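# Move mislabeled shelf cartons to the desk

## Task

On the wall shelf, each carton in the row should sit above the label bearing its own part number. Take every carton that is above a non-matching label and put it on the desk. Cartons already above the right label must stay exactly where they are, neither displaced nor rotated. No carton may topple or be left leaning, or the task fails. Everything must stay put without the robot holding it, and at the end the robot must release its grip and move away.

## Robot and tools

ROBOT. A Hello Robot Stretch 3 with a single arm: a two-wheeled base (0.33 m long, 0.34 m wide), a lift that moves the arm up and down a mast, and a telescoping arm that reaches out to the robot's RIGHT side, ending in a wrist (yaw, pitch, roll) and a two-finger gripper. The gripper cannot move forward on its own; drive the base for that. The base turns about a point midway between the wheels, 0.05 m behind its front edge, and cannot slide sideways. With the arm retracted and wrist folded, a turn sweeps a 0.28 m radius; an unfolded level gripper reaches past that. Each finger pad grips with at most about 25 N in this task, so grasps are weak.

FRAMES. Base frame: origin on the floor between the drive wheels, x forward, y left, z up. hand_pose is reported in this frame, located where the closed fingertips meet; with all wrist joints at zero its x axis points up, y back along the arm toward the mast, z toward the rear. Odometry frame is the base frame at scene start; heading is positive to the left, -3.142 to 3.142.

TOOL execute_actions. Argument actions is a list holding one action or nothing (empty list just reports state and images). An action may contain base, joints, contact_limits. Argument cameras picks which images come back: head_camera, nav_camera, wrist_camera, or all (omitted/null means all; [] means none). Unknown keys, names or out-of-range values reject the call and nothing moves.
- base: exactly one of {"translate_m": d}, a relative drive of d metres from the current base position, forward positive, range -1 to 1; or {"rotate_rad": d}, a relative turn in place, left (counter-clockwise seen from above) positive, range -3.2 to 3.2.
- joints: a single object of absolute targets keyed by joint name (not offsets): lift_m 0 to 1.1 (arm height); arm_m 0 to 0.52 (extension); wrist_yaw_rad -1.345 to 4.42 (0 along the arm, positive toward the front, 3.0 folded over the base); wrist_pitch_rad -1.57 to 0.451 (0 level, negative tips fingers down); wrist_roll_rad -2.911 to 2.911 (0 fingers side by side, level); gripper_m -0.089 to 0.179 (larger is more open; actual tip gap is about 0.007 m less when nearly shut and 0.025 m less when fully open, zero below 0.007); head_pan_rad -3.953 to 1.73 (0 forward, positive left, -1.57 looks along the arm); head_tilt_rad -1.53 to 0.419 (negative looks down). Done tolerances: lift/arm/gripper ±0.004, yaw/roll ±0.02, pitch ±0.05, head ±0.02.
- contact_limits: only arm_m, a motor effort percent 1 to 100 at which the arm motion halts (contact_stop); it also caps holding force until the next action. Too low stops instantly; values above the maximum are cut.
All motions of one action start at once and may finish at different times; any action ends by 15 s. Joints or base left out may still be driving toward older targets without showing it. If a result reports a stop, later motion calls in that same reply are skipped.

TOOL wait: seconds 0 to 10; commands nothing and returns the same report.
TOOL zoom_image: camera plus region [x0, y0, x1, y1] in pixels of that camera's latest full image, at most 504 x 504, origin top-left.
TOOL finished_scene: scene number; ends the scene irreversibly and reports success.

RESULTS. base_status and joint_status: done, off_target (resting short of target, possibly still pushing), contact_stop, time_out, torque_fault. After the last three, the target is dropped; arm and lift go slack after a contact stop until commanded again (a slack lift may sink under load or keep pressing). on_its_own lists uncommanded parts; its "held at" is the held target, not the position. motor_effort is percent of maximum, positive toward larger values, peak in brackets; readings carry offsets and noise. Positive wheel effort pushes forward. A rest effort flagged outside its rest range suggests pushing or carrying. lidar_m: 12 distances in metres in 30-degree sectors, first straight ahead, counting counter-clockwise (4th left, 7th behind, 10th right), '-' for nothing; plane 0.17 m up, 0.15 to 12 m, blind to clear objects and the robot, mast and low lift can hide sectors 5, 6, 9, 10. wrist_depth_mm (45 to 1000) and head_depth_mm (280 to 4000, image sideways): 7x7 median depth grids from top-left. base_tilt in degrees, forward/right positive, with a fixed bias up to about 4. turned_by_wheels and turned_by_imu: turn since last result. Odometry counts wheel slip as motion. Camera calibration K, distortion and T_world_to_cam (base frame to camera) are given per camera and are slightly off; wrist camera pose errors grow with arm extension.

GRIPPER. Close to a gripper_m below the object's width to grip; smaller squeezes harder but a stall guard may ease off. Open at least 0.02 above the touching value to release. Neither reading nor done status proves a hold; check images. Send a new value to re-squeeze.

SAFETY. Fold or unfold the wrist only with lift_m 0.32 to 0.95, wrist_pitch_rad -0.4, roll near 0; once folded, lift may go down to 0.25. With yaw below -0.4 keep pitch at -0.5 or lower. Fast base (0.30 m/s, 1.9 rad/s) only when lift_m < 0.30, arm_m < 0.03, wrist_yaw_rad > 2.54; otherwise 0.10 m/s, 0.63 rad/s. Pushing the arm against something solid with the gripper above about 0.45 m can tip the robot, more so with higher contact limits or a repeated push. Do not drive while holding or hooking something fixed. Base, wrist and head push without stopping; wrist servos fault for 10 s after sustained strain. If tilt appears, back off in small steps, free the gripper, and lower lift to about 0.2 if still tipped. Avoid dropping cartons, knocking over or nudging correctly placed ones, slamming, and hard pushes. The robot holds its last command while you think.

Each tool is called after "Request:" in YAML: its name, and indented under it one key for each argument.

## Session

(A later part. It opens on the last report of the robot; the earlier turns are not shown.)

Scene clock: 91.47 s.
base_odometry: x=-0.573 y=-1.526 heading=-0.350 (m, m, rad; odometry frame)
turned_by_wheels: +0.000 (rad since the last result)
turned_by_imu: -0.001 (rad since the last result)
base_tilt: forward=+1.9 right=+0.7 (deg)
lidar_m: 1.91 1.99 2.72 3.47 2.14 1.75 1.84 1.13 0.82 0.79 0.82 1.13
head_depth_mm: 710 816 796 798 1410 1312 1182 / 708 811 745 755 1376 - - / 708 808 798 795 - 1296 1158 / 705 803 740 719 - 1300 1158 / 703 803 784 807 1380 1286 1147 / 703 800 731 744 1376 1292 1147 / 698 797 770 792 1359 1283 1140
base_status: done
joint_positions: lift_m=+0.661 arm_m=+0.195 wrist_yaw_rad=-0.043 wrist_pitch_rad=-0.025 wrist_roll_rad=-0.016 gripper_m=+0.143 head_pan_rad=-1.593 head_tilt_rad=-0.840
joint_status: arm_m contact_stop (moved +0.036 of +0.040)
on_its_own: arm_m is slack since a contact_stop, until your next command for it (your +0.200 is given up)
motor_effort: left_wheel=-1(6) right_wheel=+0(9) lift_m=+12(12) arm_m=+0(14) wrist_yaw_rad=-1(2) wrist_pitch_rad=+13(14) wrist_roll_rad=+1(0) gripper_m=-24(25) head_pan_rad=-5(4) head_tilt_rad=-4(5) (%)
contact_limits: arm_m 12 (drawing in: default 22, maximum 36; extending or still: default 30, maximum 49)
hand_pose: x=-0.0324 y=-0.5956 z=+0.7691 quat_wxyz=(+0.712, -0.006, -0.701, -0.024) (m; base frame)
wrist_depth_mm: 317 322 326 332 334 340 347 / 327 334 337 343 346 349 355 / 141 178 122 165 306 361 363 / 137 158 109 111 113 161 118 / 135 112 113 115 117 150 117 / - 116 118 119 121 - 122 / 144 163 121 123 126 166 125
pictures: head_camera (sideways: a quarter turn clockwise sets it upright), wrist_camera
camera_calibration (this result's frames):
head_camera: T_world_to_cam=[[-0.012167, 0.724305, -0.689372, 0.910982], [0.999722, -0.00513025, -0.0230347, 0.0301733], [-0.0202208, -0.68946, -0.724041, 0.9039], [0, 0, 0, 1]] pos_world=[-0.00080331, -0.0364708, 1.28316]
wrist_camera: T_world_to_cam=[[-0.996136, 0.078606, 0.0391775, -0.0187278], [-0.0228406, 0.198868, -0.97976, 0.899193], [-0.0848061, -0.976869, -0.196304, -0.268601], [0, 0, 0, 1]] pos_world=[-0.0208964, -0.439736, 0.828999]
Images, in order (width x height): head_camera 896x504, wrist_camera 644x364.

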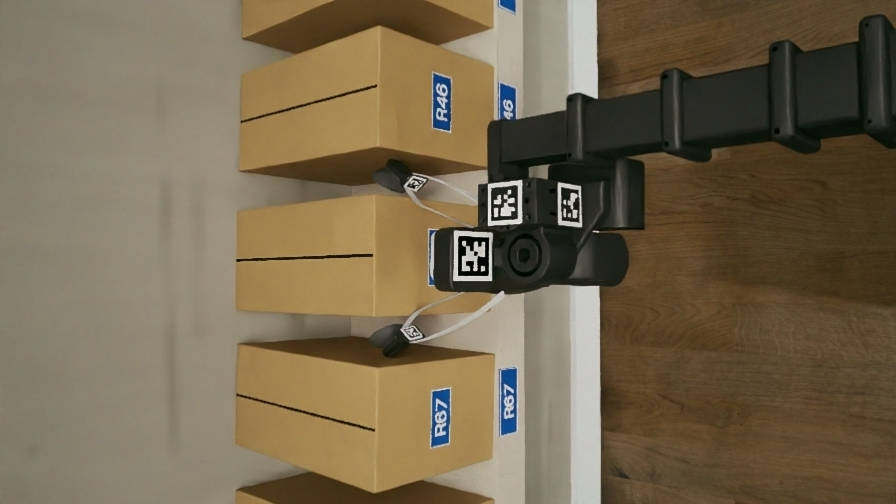

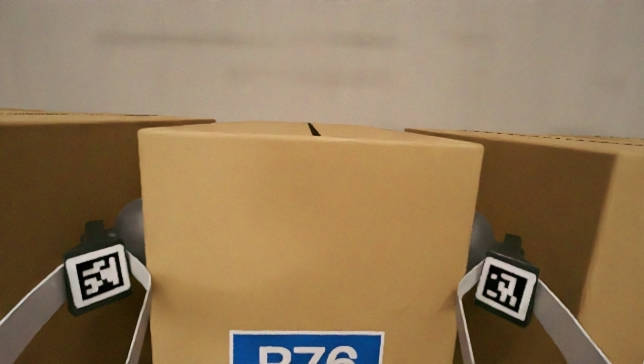

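Request:
execute_actions:
  actions:
    - {"joints":{"arm_m":0.192,"gripper_m":0.125}}
  cameras: ["wrist_camera"]

Request:
execute_actions:
  actions:
    - {"joints":{"arm_m":0.22},"contact_limits":{"arm_m":12}}
  cameras: ["head_camera","wrist_camera"]

Scene clock: 94.97 s.
base_odometry: x=-0.573 y=-1.526 heading=-0.350 (m, m, rad; odometry frame)
turned_by_wheels: +0.000 (rad since the last result)
turned_by_imu: -0.001 (rad since the last result)
base_tilt: forward=+2.0 right=+0.9 (deg)
lidar_m: 1.91 1.98 2.72 3.49 2.14 1.75 1.84 1.12 0.82 0.79 0.82 1.13
head_depth_mm: 710 809 797 799 1411 1317 1180 / 709 808 743 758 1375 - - / 709 807 800 795 - 1301 1156 / 704 803 738 718 - 1301 1155 / 705 803 783 804 1386 1298 1151 / 701 802 731 745 1363 1286 1149 / 697 796 772 790 1361 1285 1141
base_status: not commanded
joint_positions: lift_m=+0.661 arm_m=+0.192 wrist_yaw_rad=-0.043 wrist_pitch_rad=-0.024 wrist_roll_rad=-0.016 gripper_m=+0.127 head_pan_rad=-1.593 head_tilt_rad=-0.840
joint_status: all done
motor_effort: left_wheel=-1(2) right_wheel=+0(1) lift_m=+13(13) arm_m=+2(1) wrist_yaw_rad=-1(2) wrist_pitch_rad=+13(13) wrist_roll_rad=+0(0) gripper_m=-100(100) head_pan_rad=-4(4) head_tilt_rad=-5(5) (%)
hand_pose: x=-0.0324 y=-0.5921 z=+0.7691 quat_wxyz=(+0.712, -0.006, -0.701, -0.024) (m; base frame)
wrist_depth_mm: 321 326 330 333 337 342 350 / 331 335 339 343 349 353 362 / 141 178 121 164 302 363 370 / 137 157 113 115 117 161 118 / 136 116 116 119 121 150 122 / - 121 121 123 125 - 125 / 145 174 125 127 130 177 129
pictures: wrist_camera
camera_calibration (this result's frames):
wrist_camera: T_world_to_cam=[[-0.996136, 0.0786114, 0.0391641, -0.0189909], [-0.0228443, 0.198661, -0.979802, 0.898459], [-0.084804, -0.97691, -0.196097, -0.265357], [0, 0, 0, 1]] pos_world=[-0.0208961, -0.436226, 0.82902]
Images, in order (width x height): wrist_camera 644x364.

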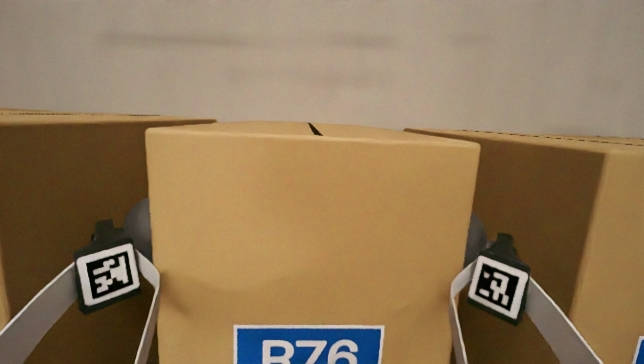

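Scene clock: 95.90 s.
base_odometry: x=-0.573 y=-1.526 heading=-0.350 (m, m, rad; odometry frame)
turned_by_wheels: +0.000 (rad since the last result)
turned_by_imu: +0.000 (rad since the last result)
base_tilt: forward=+1.9 right=+0.8 (deg)
lidar_m: 1.91 1.99 2.72 3.48 2.14 1.75 1.83 1.13 0.82 0.79 0.83 1.13
head_depth_mm: 710 811 799 800 1407 1317 1186 / 710 814 743 757 1374 - - / 705 809 801 791 - 1282 1157 / 704 807 736 718 - 1303 1154 / 703 801 785 803 1379 1303 1149 / 701 802 731 745 1370 1292 1144 / 699 797 771 792 1374 1282 1143
base_status: not commanded
joint_positions: lift_m=+0.661 arm_m=+0.190 wrist_yaw_rad=-0.045 wrist_pitch_rad=-0.025 wrist_roll_rad=-0.016 gripper_m=+0.126 head_pan_rad=-1.593 head_tilt_rad=-0.840
joint_status: arm_m contact_stop (moved -0.002 of +0.028)
on_its_own: arm_m is slack since a contact_stop, until your next command for it (your +0.220 is given up)
motor_effort: left_wheel=-2(2) right_wheel=+0(1) lift_m=+13(12) arm_m=+1(14) wrist_yaw_rad=+0(1) wrist_pitch_rad=+13(14) wrist_roll_rad=+1(0) gripper_m=-36(89) head_pan_rad=-5(5) head_tilt_rad=-4(4) (%)
contact_limits: arm_m 12 (drawing in: default 22, maximum 36; extending or still: default 30, maximum 49)
hand_pose: x=-0.0329 y=-0.5906 z=+0.7689 quat_wxyz=(+0.712, -0.007, -0.701, -0.025) (m; base frame)
wrist_depth_mm: 323 328 335 336 342 346 352 / 334 336 343 347 353 357 364 / 142 179 119 161 294 368 373 / 138 163 114 115 118 160 119 / 136 117 118 120 123 149 123 / - 122 122 124 127 - 127 / 146 174 126 129 132 177 131
pictures: head_camera (sideways: a quarter turn clockwise sets it upright), wrist_camera
camera_calibration (this result's frames):
head_camera: T_world_to_cam=[[-0.0121664, 0.72432, -0.689357, 0.910962], [0.999722, -0.00513012, -0.0230344, 0.0301728], [-0.0202207, -0.689445, -0.724056, 0.903919], [0, 0, 0, 1]] pos_world=[-0.000803315, -0.0364704, 1.28316]
wrist_camera: T_world_to_cam=[[-0.995974, 0.0806265, 0.0391896, -0.0184517], [-0.0223981, 0.199488, -0.979644, 0.898318], [-0.0868031, -0.976578, -0.196879, -0.26318], [0, 0, 0, 1]] pos_world=[-0.0211016, -0.434731, 0.828941]
Images, in order (width x height): head_camera 896x504, wrist_camera 644x364.

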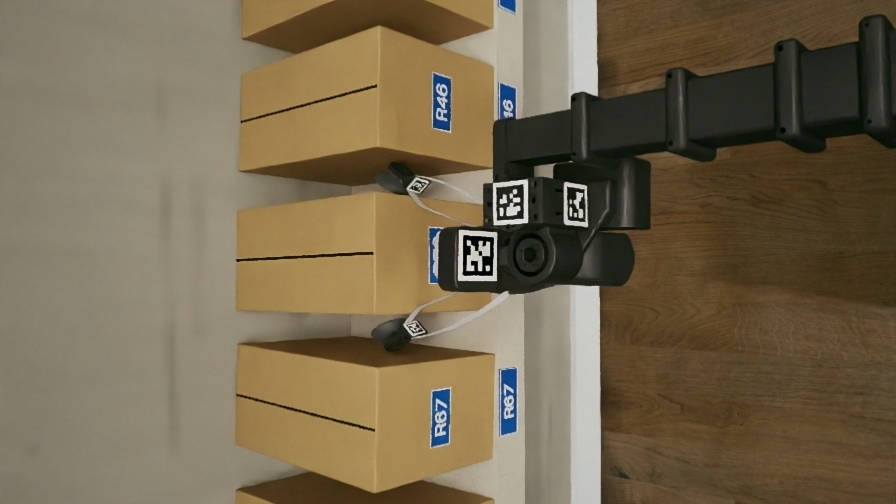

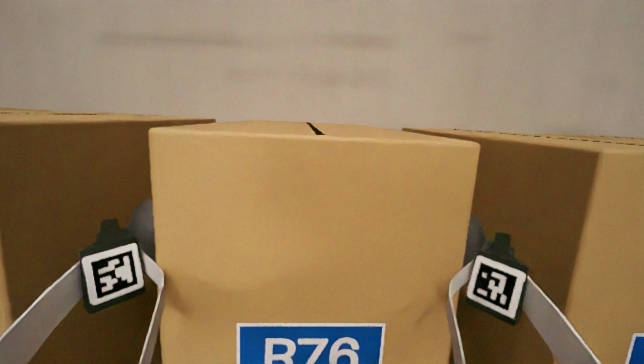

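Request:
zoom_image:
  camera: "head_camera"
  region: [340,140,540,370]

Region (340, 140, 540, 370) of head_camera's 896x504 image, scaled by 2.191, with more detail than that image has; it fills the left 438 columns of this view, and the rest is white.

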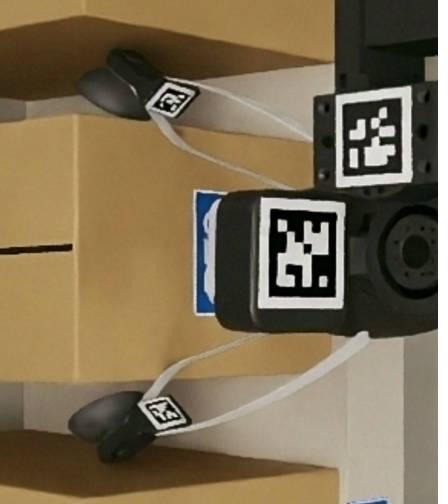

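Request:
execute_actions:
  actions:
    - {"joints":{"arm_m":0.19,"gripper_m":0.08}}
  cameras: ["head_camera","wrist_camera"]

Request:
zoom_image:
  camera: "head_camera"
  region: [340,140,540,370]

Scene clock: 106.50 s.
base_odometry: x=-0.573 y=-1.526 heading=-0.350 (m, m, rad; odometry frame)
turned_by_wheels: +0.000 (rad since the last result)
turned_by_imu: -0.001 (rad since the last result)
base_tilt: forward=+1.8 right=+0.8 (deg)
lidar_m: 1.91 1.99 2.73 3.47 2.14 1.75 1.83 1.12 0.82 0.79 0.82 1.13
head_depth_mm: 712 814 798 800 1408 1315 1188 / 708 810 747 758 1376 - - / 705 811 799 795 - 1280 1157 / 708 810 739 718 - 1305 1159 / 705 804 785 803 1377 1303 1149 / 701 803 732 747 1370 1289 1146 / 699 799 770 800 1369 1283 1143
base_status: not commanded
joint_positions: lift_m=+0.661 arm_m=+0.189 wrist_yaw_rad=-0.044 wrist_pitch_rad=-0.027 wrist_roll_rad=-0.016 gripper_m=+0.104 head_pan_rad=-1.593 head_tilt_rad=-0.840
joint_status: gripper_m off_target (ended at +0.104, target +0.080); the others done
motor_effort: left_wheel=-1(3) right_wheel=-2(3) lift_m=+12(12) arm_m=+10(10) wrist_yaw_rad=-1(2) wrist_pitch_rad=+14(15) wrist_roll_rad=+1(0) gripper_m=-100(100) head_pan_rad=-4(5) head_tilt_rad=-4(5) (%)
hand_pose: x=-0.0327 y=-0.5893 z=+0.7685 quat_wxyz=(+0.712, -0.006, -0.701, -0.025) (m; base frame)
wrist_depth_mm: 324 330 335 337 340 349 354 / 335 338 342 351 358 361 366 / 140 177 117 156 286 367 373 / 137 168 117 119 121 161 121 / 138 121 121 123 125 160 125 / - 155 125 127 129 - 129 / 144 173 130 131 135 177 133
pictures: head_camera (sideways: a quarter turn clockwise sets it upright), wrist_camera
camera_calibration (this result's frames):
head_camera: T_world_to_cam=[[-0.0121383, 0.724398, -0.689275, 0.910855], [0.999721, -0.00516398, -0.0230324, 0.0301703], [-0.020244, -0.689362, -0.724134, 0.904021], [0, 0, 0, 1]] pos_world=[-0.000804597, -0.0364681, 1.28316]
wrist_camera: T_world_to_cam=[[-0.996051, 0.0796362, 0.039257, -0.0189371], [-0.0225111, 0.201188, -0.979294, 0.898358], [-0.0858853, -0.97631, -0.198601, -0.260492], [0, 0, 0, 1]] pos_world=[-0.0210117, -0.433552, 0.828766]
Images, in order (width x height): head_camera 896x504, wrist_camera 644x364.

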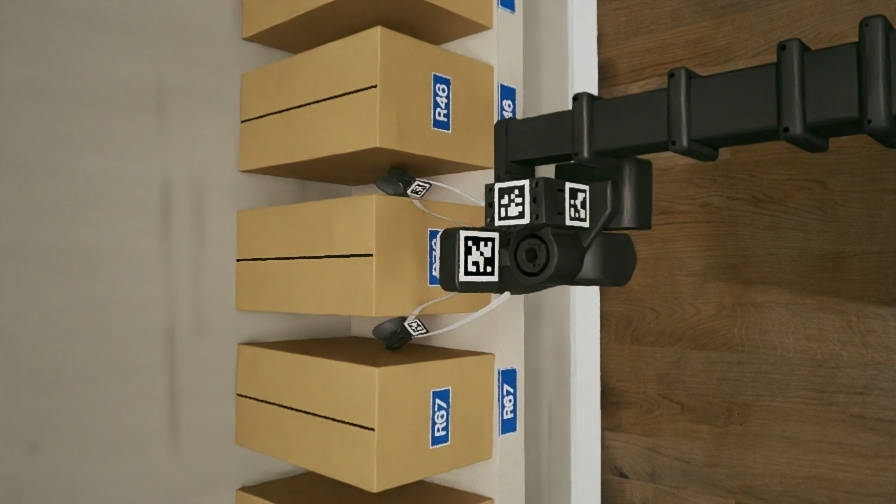

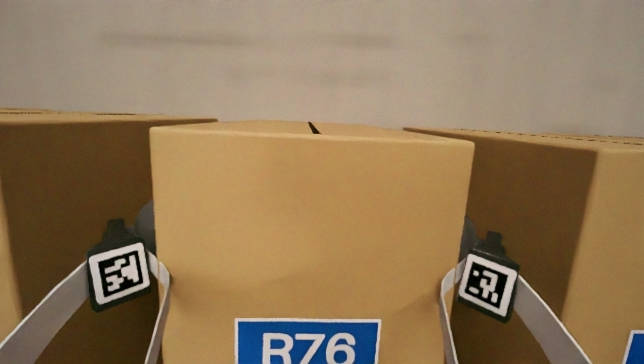

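Region (340, 140, 540, 370) of head_camera's 896x504 image, scaled by 2.191, with more detail than that image has; it fills the left 438 columns of this view, and the rest is white.

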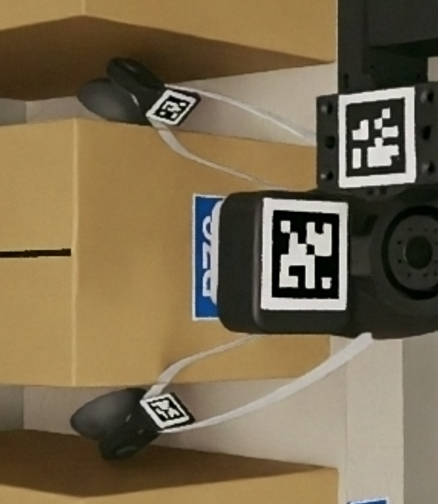

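Fingers flex and grip. Try lifting slightly.

Request:
execute_actions:
  actions:
    - {"joints":{"lift_m":0.685}}
  cameras: ["head_camera","wrist_camera"]

Scene clock: 111.23 s.
base_odometry: x=-0.573 y=-1.526 heading=-0.350 (m, m, rad; odometry frame)
turned_by_wheels: +0.000 (rad since the last result)
turned_by_imu: -0.001 (rad since the last result)
base_tilt: forward=+2.1 right=+0.9 (deg)
lidar_m: 1.91 1.99 2.72 3.49 2.14 1.75 1.84 1.12 0.83 0.79 0.82 1.13
head_depth_mm: 709 813 798 801 1410 1312 1186 / 708 811 744 758 1357 - - / 705 813 799 793 - 1316 1161 / 706 810 731 716 - 1292 1158 / 704 806 785 803 1376 1296 1151 / 702 803 729 746 1374 1297 1146 / 700 798 772 795 1366 1289 1141
base_status: not commanded
joint_positions: lift_m=+0.684 arm_m=+0.189 wrist_yaw_rad=-0.044 wrist_pitch_rad=-0.090 wrist_roll_rad=-0.016 gripper_m=+0.091 head_pan_rad=-1.593 head_tilt_rad=-0.840
joint_status: all done
on_its_own: gripper_m is held at +0.090, not at your +0.080, by its stall guard, which is still easing; wrist_pitch_rad is at rest, and its effort (+49) is outside its rest range (-20 to +32)
motor_effort: left_wheel=-3(3) right_wheel=+1(1) lift_m=+49(48) arm_m=+11(10) wrist_yaw_rad=-1(1) wrist_pitch_rad=+49(50) wrist_roll_rad=+0(0) gripper_m=-73(80) head_pan_rad=-5(5) head_tilt_rad=-4(5) (%)
hand_pose: x=-0.0325 y=-0.5867 z=+0.7757 quat_wxyz=(+0.711, +0.017, -0.701, -0.047) (m; base frame)
wrist_depth_mm: 321 319 327 331 336 338 344 / 333 335 340 344 348 359 359 / 152 179 123 145 177 280 344 / 137 168 116 118 120 161 124 / 139 122 121 123 125 160 126 / 136 127 127 128 130 145 132 / 145 186 132 135 138 178 138
pictures: head_camera (sideways: a quarter turn clockwise sets it upright), wrist_camera
camera_calibration (this result's frames):
head_camera: T_world_to_cam=[[-0.0121386, 0.724398, -0.689275, 0.910855], [0.999721, -0.0051635, -0.0230324, 0.0301703], [-0.0202437, -0.689362, -0.724134, 0.904021], [0, 0, 0, 1]] pos_world=[-0.00080458, -0.0364681, 1.28316]
wrist_camera: T_world_to_cam=[[-0.996186, 0.0767779, 0.0414504, -0.0226215], [-0.0198968, 0.26265, -0.964686, 0.929738], [-0.0849535, -0.961832, -0.260121, -0.2003], [0, 0, 0, 1]] pos_world=[-0.0210526, -0.435114, 0.84574]
Images, in order (width x height): head_camera 896x504, wrist_camera 644x364.

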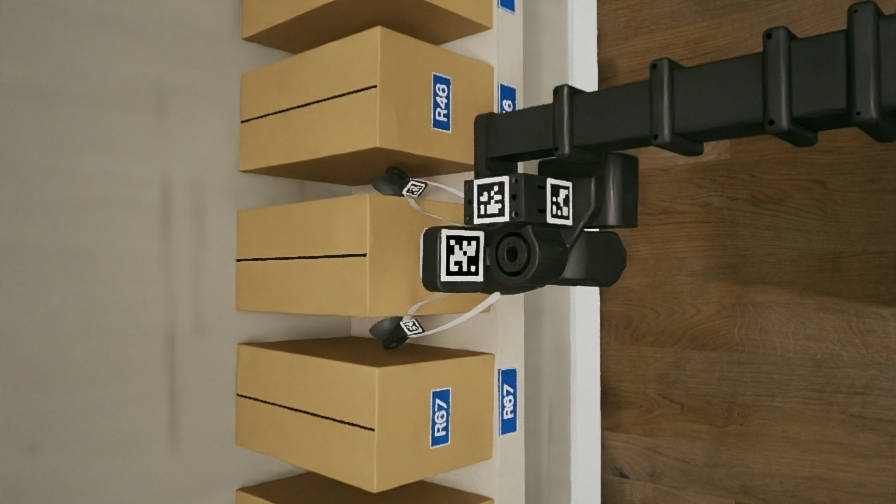

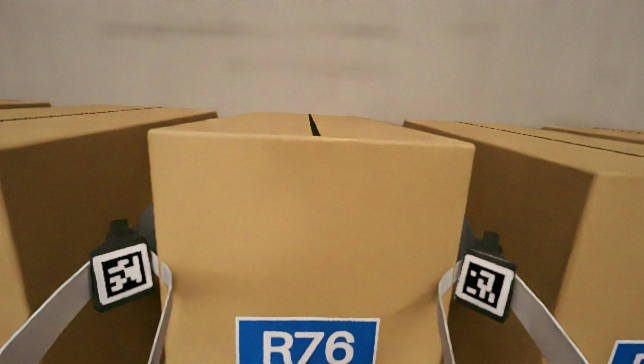

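Request:
execute_actions:
  actions:
    - {"joints":{"lift_m":0.664}}
  cameras: []

Request:
execute_actions:
  actions:
    - {"joints":{"arm_m":0.15}}
  cameras: ["head_camera"]

Request:
execute_actions:
  actions:
    - {"joints":{"gripper_m":0.143,"lift_m":0.661}}
  cameras: []

Request:
execute_actions:
  actions:
    - {"joints":{"arm_m":0.03}}
  cameras: []

Request:
execute_actions:
  actions:
    - {"joints":{"lift_m":0.98,"wrist_pitch_rad":-1.45}}

Scene clock: 119.53 s.
base_odometry: x=-0.573 y=-1.526 heading=-0.350 (m, m, rad; odometry frame)
turned_by_wheels: +0.000 (rad since the last result)
turned_by_imu: -0.001 (rad since the last result)
base_tilt: forward=+1.8 right=+0.7 (deg)
lidar_m: 1.91 1.98 2.72 3.49 2.14 1.75 1.84 1.12 0.82 0.79 0.82 1.13
head_depth_mm: 710 817 798 797 1406 1306 1176 / 709 810 749 757 1373 - - / 709 807 796 793 - 1279 1161 / 702 805 738 719 - 1302 1154 / 703 805 789 808 1373 1292 1151 / 703 803 733 749 1371 1286 1149 / 699 799 773 791 1364 1291 1144
base_status: not commanded
joint_positions: lift_m=+0.665 arm_m=+0.189 wrist_yaw_rad=-0.043 wrist_pitch_rad=-0.044 wrist_roll_rad=-0.016 gripper_m=+0.100 head_pan_rad=-1.593 head_tilt_rad=-0.840
joint_status: all done
on_its_own: gripper_m is held at +0.099, not at your +0.080, by its stall guard, which is not easing now
motor_effort: left_wheel=-3(4) right_wheel=+1(2) lift_m=+11(46) arm_m=+12(12) wrist_yaw_rad=-1(1) wrist_pitch_rad=+23(49) wrist_roll_rad=+0(1) gripper_m=-61(60) head_pan_rad=-4(4) head_tilt_rad=-3(4) (%)
hand_pose: x=-0.0325 y=-0.5886 z=+0.7683 quat_wxyz=(+0.712, +0.001, -0.701, -0.031) (m; base frame)
wrist_depth_mm: 323 326 331 337 342 345 352 / 335 337 344 347 353 358 364 / 140 176 121 150 236 283 373 / 137 167 117 119 121 161 122 / 138 122 122 124 126 160 126 / 135 126 127 129 131 150 131 / 146 174 132 134 136 177 135
pictures: none
No camera images: the call's "cameras" was empty. Leave "cameras" out to get every camera's image.

Scene clock: 120.90 s.
base_odometry: x=-0.573 y=-1.526 heading=-0.350 (m, m, rad; odometry frame)
turned_by_wheels: +0.000 (rad since the last result)
turned_by_imu: +0.000 (rad since the last result)
base_tilt: forward=+1.9 right=+0.8 (deg)
lidar_m: 1.91 1.99 2.72 3.49 2.14 1.75 1.83 1.13 0.83 0.79 0.82 1.13
head_depth_mm: 708 818 800 798 1404 1309 1189 / 710 815 744 757 1377 - - / 704 810 800 791 - 1276 1157 / 705 807 737 688 - 1276 1154 / 702 803 785 793 1376 1298 1147 / 699 800 730 747 1365 1296 1143 / 698 796 770 788 1367 1286 1142
base_status: not commanded
joint_positions: lift_m=+0.665 arm_m=+0.150 wrist_yaw_rad=-0.043 wrist_pitch_rad=-0.030 wrist_roll_rad=-0.016 gripper_m=+0.100 head_pan_rad=-1.593 head_tilt_rad=-0.840
joint_status: all done
on_its_own: gripper_m is held at +0.099, not at your +0.080, by its stall guard, which is not easing now
motor_effort: left_wheel=-2(3) right_wheel=+2(3) lift_m=+13(12) arm_m=-4(13) wrist_yaw_rad=-2(4) wrist_pitch_rad=+16(24) wrist_roll_rad=+1(0) gripper_m=-56(59) head_pan_rad=-4(4) head_tilt_rad=-5(4) (%)
hand_pose: x=-0.0323 y=-0.5505 z=+0.7717 quat_wxyz=(+0.712, -0.004, -0.701, -0.026) (m; base frame)
wrist_depth_mm: 355 361 369 366 374 385 389 / 371 371 375 387 394 394 399 / 150 194 125 176 360 405 411 / 145 171 121 122 124 169 159 / 151 126 125 127 128 165 165 / 155 130 129 131 132 170 171 / 162 184 134 135 138 179 177
pictures: head_camera (sideways: a quarter turn clockwise sets it upright)
camera_calibration (this result's frames):
head_camera: T_world_to_cam=[[-0.0121385, 0.724398, -0.689275, 0.910855], [0.999721, -0.00516362, -0.0230324, 0.0301703], [-0.0202438, -0.689362, -0.724134, 0.904021], [0, 0, 0, 1]] pos_world=[-0.000804584, -0.0364681, 1.28316]
Images, in order (width x height): head_camera 896x504.

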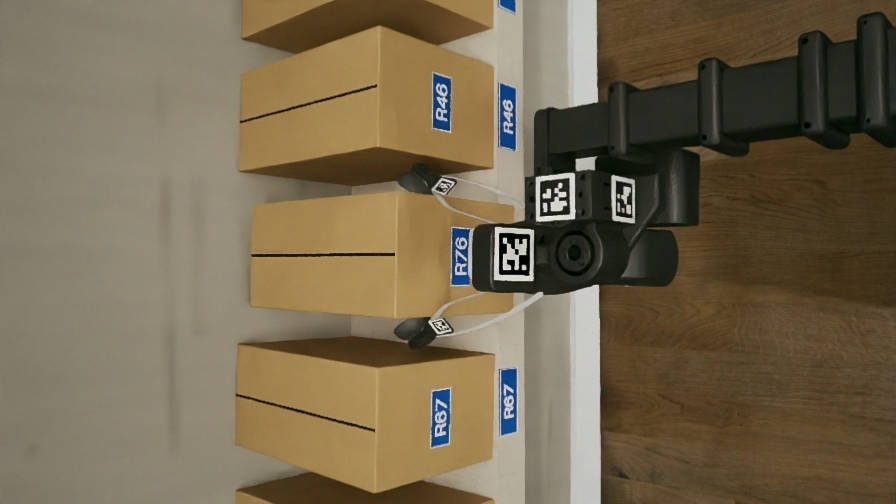

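Scene clock: 122.17 s.
base_odometry: x=-0.573 y=-1.526 heading=-0.350 (m, m, rad; odometry frame)
turned_by_wheels: +0.000 (rad since the last result)
turned_by_imu: +0.000 (rad since the last result)
base_tilt: forward=+2.0 right=+0.8 (deg)
lidar_m: 1.91 1.98 2.72 3.49 2.14 1.75 1.84 1.13 0.82 0.79 0.83 1.13
head_depth_mm: 710 812 798 798 1411 1311 1187 / 706 811 745 759 1376 - - / 706 809 799 785 - 1268 1159 / 705 808 738 689 - 1282 1156 / 702 805 797 791 1372 1300 1143 / 699 801 729 745 1368 1294 1153 / 699 799 769 791 1359 1285 1144
base_status: not commanded
joint_positions: lift_m=+0.662 arm_m=+0.150 wrist_yaw_rad=-0.043 wrist_pitch_rad=-0.021 wrist_roll_rad=-0.016 gripper_m=+0.143 head_pan_rad=-1.593 head_tilt_rad=-0.840
joint_status: all done
motor_effort: left_wheel=-1(2) right_wheel=+2(2) lift_m=+12(13) arm_m=-3(4) wrist_yaw_rad=-1(2) wrist_pitch_rad=+11(16) wrist_roll_rad=+1(0) gripper_m=+0(100) head_pan_rad=-5(5) head_tilt_rad=-5(4) (%)
hand_pose: x=-0.0324 y=-0.5507 z=+0.7709 quat_wxyz=(+0.713, -0.007, -0.701, -0.023) (m; base frame)
wrist_depth_mm: 361 361 367 372 379 382 392 / 368 379 377 383 392 398 402 / 150 210 158 222 400 404 409 / 146 171 121 122 124 170 159 / 151 126 125 126 128 166 165 / - 131 129 131 132 168 171 / 161 188 134 136 138 178 178
pictures: none
No camera images: the call's "cameras" was empty. Leave "cameras" out to get every camera's image.

Scene clock: 124.30 s.
base_odometry: x=-0.573 y=-1.526 heading=-0.350 (m, m, rad; odometry frame)
turned_by_wheels: +0.000 (rad since the last result)
turned_by_imu: +0.000 (rad since the last result)
base_tilt: forward=+1.9 right=+0.7 (deg)
lidar_m: 1.91 1.98 2.72 3.50 2.14 1.75 1.84 1.12 0.83 0.79 0.82 1.13
head_depth_mm: 710 812 795 802 1410 1308 1183 / 707 811 744 758 1397 1346 - / 705 807 801 795 1395 1356 - / 704 805 736 708 1365 - 1122 / 703 803 799 802 1378 1297 1153 / 700 802 727 744 1359 1278 1150 / 698 797 771 793 1365 1282 1141
base_status: not commanded
joint_positions: lift_m=+0.662 arm_m=+0.030 wrist_yaw_rad=-0.043 wrist_pitch_rad=-0.021 wrist_roll_rad=-0.016 gripper_m=+0.143 head_pan_rad=-1.593 head_tilt_rad=-0.840
joint_status: all done
motor_effort: left_wheel=-2(1) right_wheel=+2(2) lift_m=+13(13) arm_m=-3(3) wrist_yaw_rad=-1(2) wrist_pitch_rad=+11(11) wrist_roll_rad=+0(1) gripper_m=+0(0) head_pan_rad=-5(4) head_tilt_rad=-5(5) (%)
hand_pose: x=-0.0325 y=-0.4308 z=+0.7711 quat_wxyz=(+0.713, -0.007, -0.701, -0.023) (m; base frame)
wrist_depth_mm: 465 475 470 483 487 494 506 / 479 484 489 509 506 508 521 / 259 260 325 243 459 532 533 / 266 265 246 245 283 284 293 / 274 273 253 251 296 293 302 / 309 286 265 261 305 305 309 / 286 287 295 271 305 310 315
pictures: none
No camera images: the call's "cameras" was empty. Leave "cameras" out to get every camera's image.

Scene clock: 128.03 s.
base_odometry: x=-0.573 y=-1.526 heading=-0.350 (m, m, rad; odometry frame)
turned_by_wheels: +0.000 (rad since the last result)
turned_by_imu: -0.001 (rad since the last result)
base_tilt: forward=+2.0 right=+0.9 (deg)
lidar_m: 1.91 1.98 2.72 3.49 2.14 1.75 1.83 1.13 0.82 0.79 0.82 1.13
head_depth_mm: 711 - - - - 1290 1169 / 707 784 - - - 1302 1159 / 706 805 - - - - 1158 / 704 808 - - - - 1150 / 699 806 800 810 1379 1278 1149 / 701 801 730 748 1374 1315 1152 / 698 797 771 792 1363 1290 1139
base_status: not commanded
joint_positions: lift_m=+0.979 arm_m=+0.030 wrist_yaw_rad=-0.043 wrist_pitch_rad=-1.447 wrist_roll_rad=-0.016 gripper_m=+0.143 head_pan_rad=-1.593 head_tilt_rad=-0.840
joint_status: all done
motor_effort: left_wheel=-2(1) right_wheel=+2(2) lift_m=+45(47) arm_m=-3(3) wrist_yaw_rad=-1(2) wrist_pitch_rad=-3(10) wrist_roll_rad=+1(1) gripper_m=+1(1) head_pan_rad=-5(5) head_tilt_rad=-4(4) (%)
hand_pose: x=-0.0220 y=-0.1830 z=+0.8607 quat_wxyz=(+0.524, +0.460, -0.535, -0.476) (m; base frame)
wrist_depth_mm: 980 980 983 - - - - / 959 - 976 - - - - / 1000 974 - - - - - / 962 - - - - - - / - - - - - - - / - - - - - - - / - - - - - - -
pictures: head_camera (sideways: a quarter turn clockwise sets it upright), nav_camera (sideways: a quarter turn counterclockwise sets it upright), wrist_camera
camera_calibration (this result's frames):
head_camera: T_world_to_cam=[[-0.0121386, 0.724398, -0.689275, 0.910855], [0.999721, -0.00516351, -0.0230324, 0.0301703], [-0.0202437, -0.689362, -0.724134, 0.904021], [0, 0, 0, 1]] pos_world=[-0.00080458, -0.0364681, 1.28316]
nav_camera: T_world_to_cam=[[0.0181172, -0.719162, 0.694606, -0.862514], [-0.998629, 0.0211058, 0.0478988, -0.00428966], [-0.0491072, -0.694522, -0.717794, 0.896258], [0, 0, 0, 1]] pos_world=[0.0553552, 0.00227414, 1.24264]
wrist_camera: T_world_to_cam=[[-0.999069, 0.0103915, 0.0418735, -0.0592096], [0.0125088, 0.998639, 0.050623, 0.167415], [-0.0412904, 0.0510997, -0.99784, 1.03232], [0, 0, 0, 1]] pos_world=[-0.0186236, -0.219323, 1.0241]
Images, in order (width x height): head_camera 896x504, nav_camera 672x504, wrist_camera 644x364.

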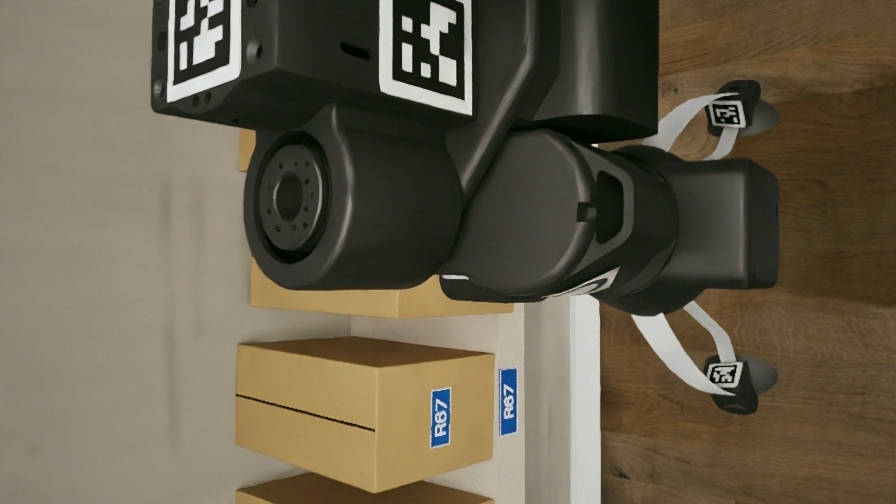

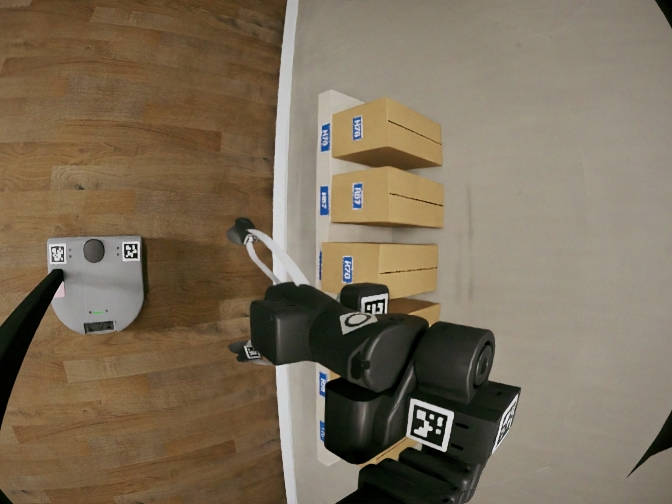

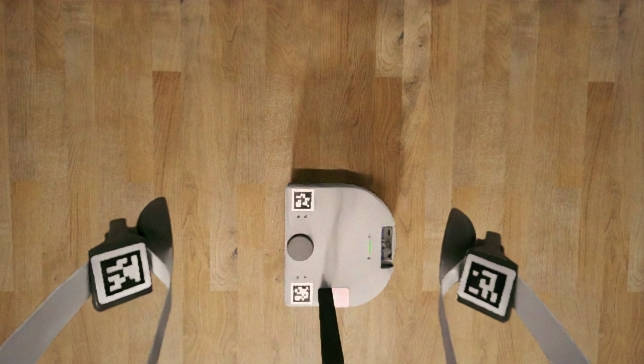

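Request:
execute_actions:
  actions:
    - {"joints":{"lift_m":1.0,"arm_m":0.45},"contact_limits":{"arm_m":12}}

Scene clock: 134.73 s.
base_odometry: x=-0.573 y=-1.526 heading=-0.350 (m, m, rad; odometry frame)
turned_by_wheels: +0.000 (rad since the last result)
turned_by_imu: -0.001 (rad since the last result)
base_tilt: forward=+2.0 right=+0.9 (deg)
lidar_m: 1.91 1.99 2.72 3.49 2.13 1.76 1.83 1.12 0.82 0.79 0.82 1.13
head_depth_mm: - 813 794 797 1410 1311 1156 / 706 813 748 757 1400 1298 1157 / 728 807 800 789 1392 1300 1161 / - 838 735 709 1387 1298 1156 / 702 803 785 803 1377 1300 1155 / 699 802 733 744 1372 1280 1144 / 698 799 768 788 1375 1292 1142
base_status: not commanded
joint_positions: lift_m=+0.999 arm_m=+0.450 wrist_yaw_rad=-0.044 wrist_pitch_rad=-1.448 wrist_roll_rad=-0.016 gripper_m=+0.143 head_pan_rad=-1.593 head_tilt_rad=-0.840
joint_status: all done
motor_effort: left_wheel=-1(2) right_wheel=+2(2) lift_m=+45(47) arm_m=+3(4) wrist_yaw_rad=-1(1) wrist_pitch_rad=-2(2) wrist_roll_rad=+1(0) gripper_m=+1(1) head_pan_rad=-4(4) head_tilt_rad=-4(5) (%)
contact_limits: arm_m 12 (drawing in: default 22, maximum 36; extending or still: default 30, maximum 49)
hand_pose: x=-0.0220 y=-0.6021 z=+0.8807 quat_wxyz=(+0.524, +0.460, -0.535, -0.477) (m; base frame)
wrist_depth_mm: 206 208 249 211 214 215 218 / 208 209 252 214 249 219 221 / 209 212 258 215 248 220 223 / 212 215 262 218 245 222 224 / 213 215 267 221 246 225 226 / 215 223 302 221 225 228 229 / - - - 224 - - -
pictures: head_camera (sideways: a quarter turn clockwise sets it upright), nav_camera (sideways: a quarter turn counterclockwise sets it upright), wrist_camera
camera_calibration (this result's frames):
head_camera: T_world_to_cam=[[-0.0121192, 0.724399, -0.689275, 0.910855], [0.999721, -0.00519032, -0.0230324, 0.0301703], [-0.0202622, -0.689362, -0.724134, 0.904021], [0, 0, 0, 1]] pos_world=[-0.000805558, -0.0364679, 1.28316]
nav_camera: T_world_to_cam=[[0.0180979, -0.719162, 0.694606, -0.862514], [-0.998629, 0.0211325, 0.0478988, -0.00428967], [-0.0491258, -0.694521, -0.717794, 0.896258], [0, 0, 0, 1]] pos_world=[0.0553553, 0.00227282, 1.24264]
wrist_camera: T_world_to_cam=[[-0.999064, 0.0109981, 0.0418448, -0.0552964], [0.0131499, 0.998586, 0.0514994, 0.584163], [-0.0412192, 0.0520015, -0.997796, 1.07421], [0, 0, 0, 1]] pos_world=[-0.0186483, -0.63859, 1.04407]
Images, in order (width x height): head_camera 896x504, nav_camera 672x504, wrist_camera 644x364.

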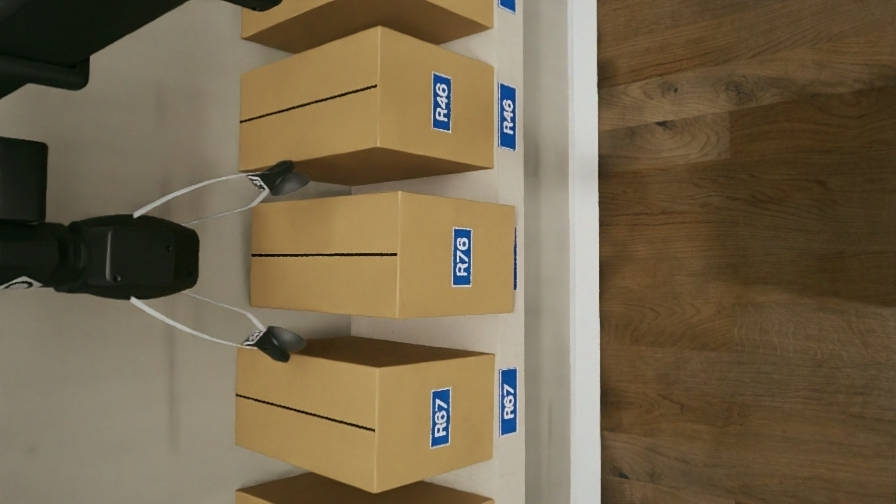

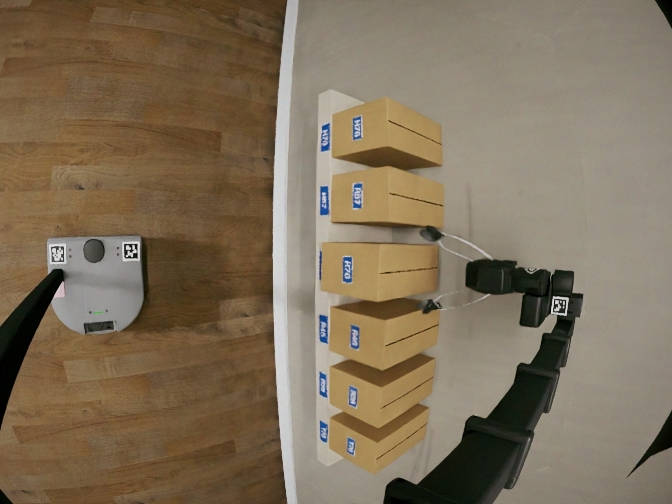

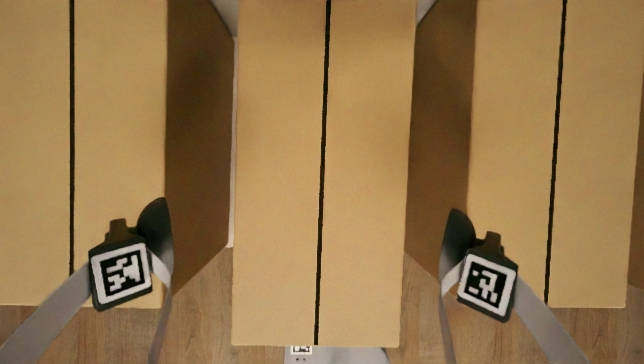

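Request:
execute_actions:
  actions:
    - {"base":{"translate_m":-0.005},"joints":{"arm_m":0.475}}
  cameras: []

Request:
execute_actions:
  actions:
    - {"joints":{"lift_m":0.93}}

Scene clock: 141.30 s.
base_odometry: x=-0.577 y=-1.524 heading=-0.350 (m, m, rad; odometry frame)
turned_by_wheels: +0.000 (rad since the last result)
turned_by_imu: -0.001 (rad since the last result)
base_tilt: forward=+2.0 right=+0.8 (deg)
lidar_m: 1.92 1.99 2.73 3.49 2.14 1.75 1.83 1.12 0.82 0.79 0.82 1.13
head_depth_mm: - 813 782 787 1401 1316 1167 / 719 808 741 755 1394 1305 1160 / 717 806 782 803 1396 1308 1156 / - 824 737 710 1381 1301 1158 / 700 803 813 808 1368 1305 1154 / 701 800 731 745 1369 1299 1147 / 699 798 748 764 1369 1290 1140
base_status: done
joint_positions: lift_m=+0.999 arm_m=+0.475 wrist_yaw_rad=-0.044 wrist_pitch_rad=-1.448 wrist_roll_rad=-0.016 gripper_m=+0.143 head_pan_rad=-1.593 head_tilt_rad=-0.840
joint_status: all done
motor_effort: left_wheel=+0(7) right_wheel=+2(3) lift_m=+45(45) arm_m=+4(5) wrist_yaw_rad=-1(1) wrist_pitch_rad=-2(2) wrist_roll_rad=+0(0) gripper_m=-1(1) head_pan_rad=-5(4) head_tilt_rad=-5(5) (%)
hand_pose: x=-0.0220 y=-0.6271 z=+0.8807 quat_wxyz=(+0.524, +0.460, -0.535, -0.477) (m; base frame)
wrist_depth_mm: 206 209 258 213 253 217 219 / 207 210 265 214 239 218 221 / 210 212 215 215 236 221 222 / 211 213 216 219 236 222 225 / 212 214 220 220 271 224 227 / 214 233 222 222 284 227 228 / - - 223 224 - 230 -
pictures: none
No camera images: the call's "cameras" was empty. Leave "cameras" out to get every camera's image.

Scene clock: 142.77 s.
base_odometry: x=-0.577 y=-1.524 heading=-0.350 (m, m, rad; odometry frame)
turned_by_wheels: +0.000 (rad since the last result)
turned_by_imu: +0.000 (rad since the last result)
base_tilt: forward=+2.1 right=+0.8 (deg)
lidar_m: 1.91 1.99 2.73 3.50 2.14 1.75 1.83 1.12 0.82 0.79 0.83 1.13
head_depth_mm: 695 - - 828 1395 1318 1166 / - 833 744 755 1403 1303 1165 / - 809 784 803 1389 1311 1160 / - - 737 708 1385 1295 1154 / 703 803 807 808 1374 1303 1146 / 697 802 732 743 1375 1291 1149 / 697 799 746 767 1357 1294 1148
base_status: not commanded
joint_positions: lift_m=+0.931 arm_m=+0.475 wrist_yaw_rad=-0.044 wrist_pitch_rad=-1.448 wrist_roll_rad=-0.016 gripper_m=+0.143 head_pan_rad=-1.593 head_tilt_rad=-0.840
joint_status: all done
motor_effort: left_wheel=+0(0) right_wheel=+2(2) lift_m=+13(43) arm_m=+4(4) wrist_yaw_rad=+0(1) wrist_pitch_rad=-2(2) wrist_roll_rad=+0(1) gripper_m=+1(1) head_pan_rad=-4(5) head_tilt_rad=-5(5) (%)
hand_pose: x=-0.0220 y=-0.6271 z=+0.8122 quat_wxyz=(+0.524, +0.460, -0.535, -0.477) (m; base frame)
wrist_depth_mm: 142 182 144 145 147 175 150 / 143 185 146 147 149 174 151 / 144 187 147 148 149 174 153 / 145 189 148 149 151 173 154 / 147 185 150 151 152 161 155 / 147 232 150 152 153 156 157 / 150 197 151 154 155 181 158
pictures: head_camera (sideways: a quarter turn clockwise sets it upright), nav_camera (sideways: a quarter turn counterclockwise sets it upright), wrist_camera
camera_calibration (this result's frames):
head_camera: T_world_to_cam=[[-0.0121193, 0.724399, -0.689275, 0.910855], [0.999721, -0.0051902, -0.0230324, 0.0301703], [-0.0202621, -0.689362, -0.724134, 0.904021], [0, 0, 0, 1]] pos_world=[-0.000805554, -0.0364679, 1.28316]
nav_camera: T_world_to_cam=[[0.018098, -0.719162, 0.694606, -0.862514], [-0.998629, 0.0211324, 0.0478988, -0.00428967], [-0.0491257, -0.694521, -0.717794, 0.896258], [0, 0, 0, 1]] pos_world=[0.0553553, 0.00227284, 1.24264]
wrist_camera: T_world_to_cam=[[-0.999064, 0.0109971, 0.0418442, -0.052155], [0.0131495, 0.998586, 0.0515175, 0.612633], [-0.0412185, 0.0520195, -0.997795, 1.00716], [0, 0, 0, 1]] pos_world=[-0.0186482, -0.663585, 0.975565]
Images, in order (width x height): head_camera 896x504, nav_camera 672x504, wrist_camera 644x364.

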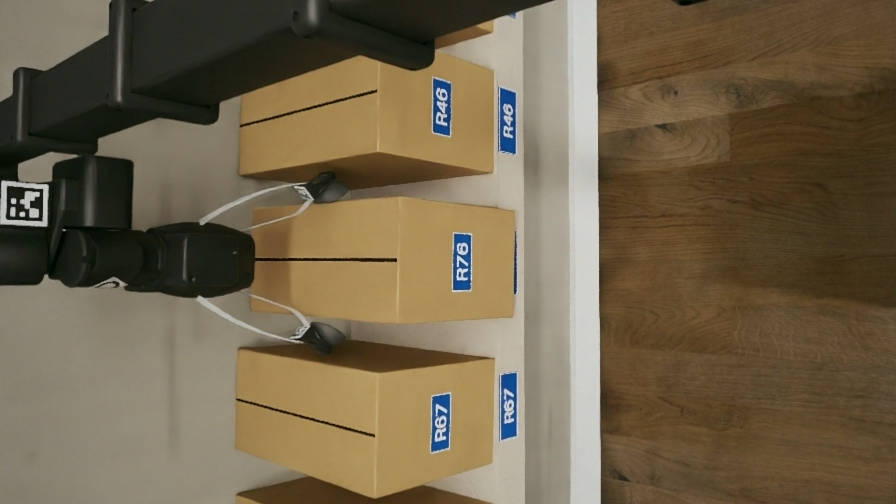

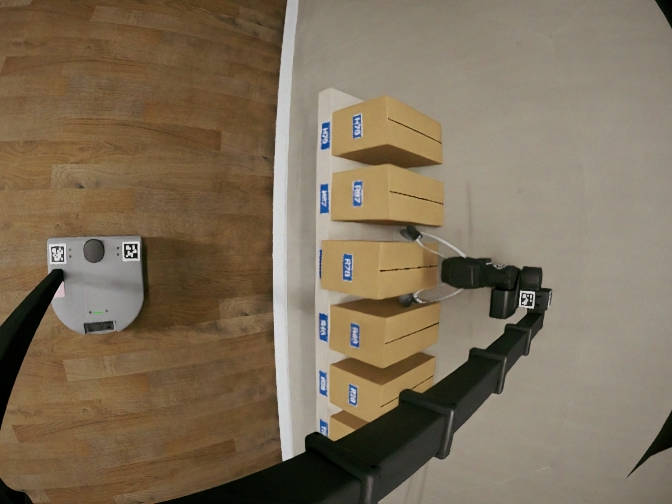

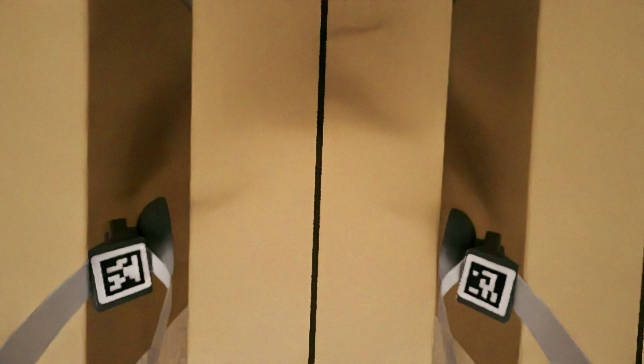

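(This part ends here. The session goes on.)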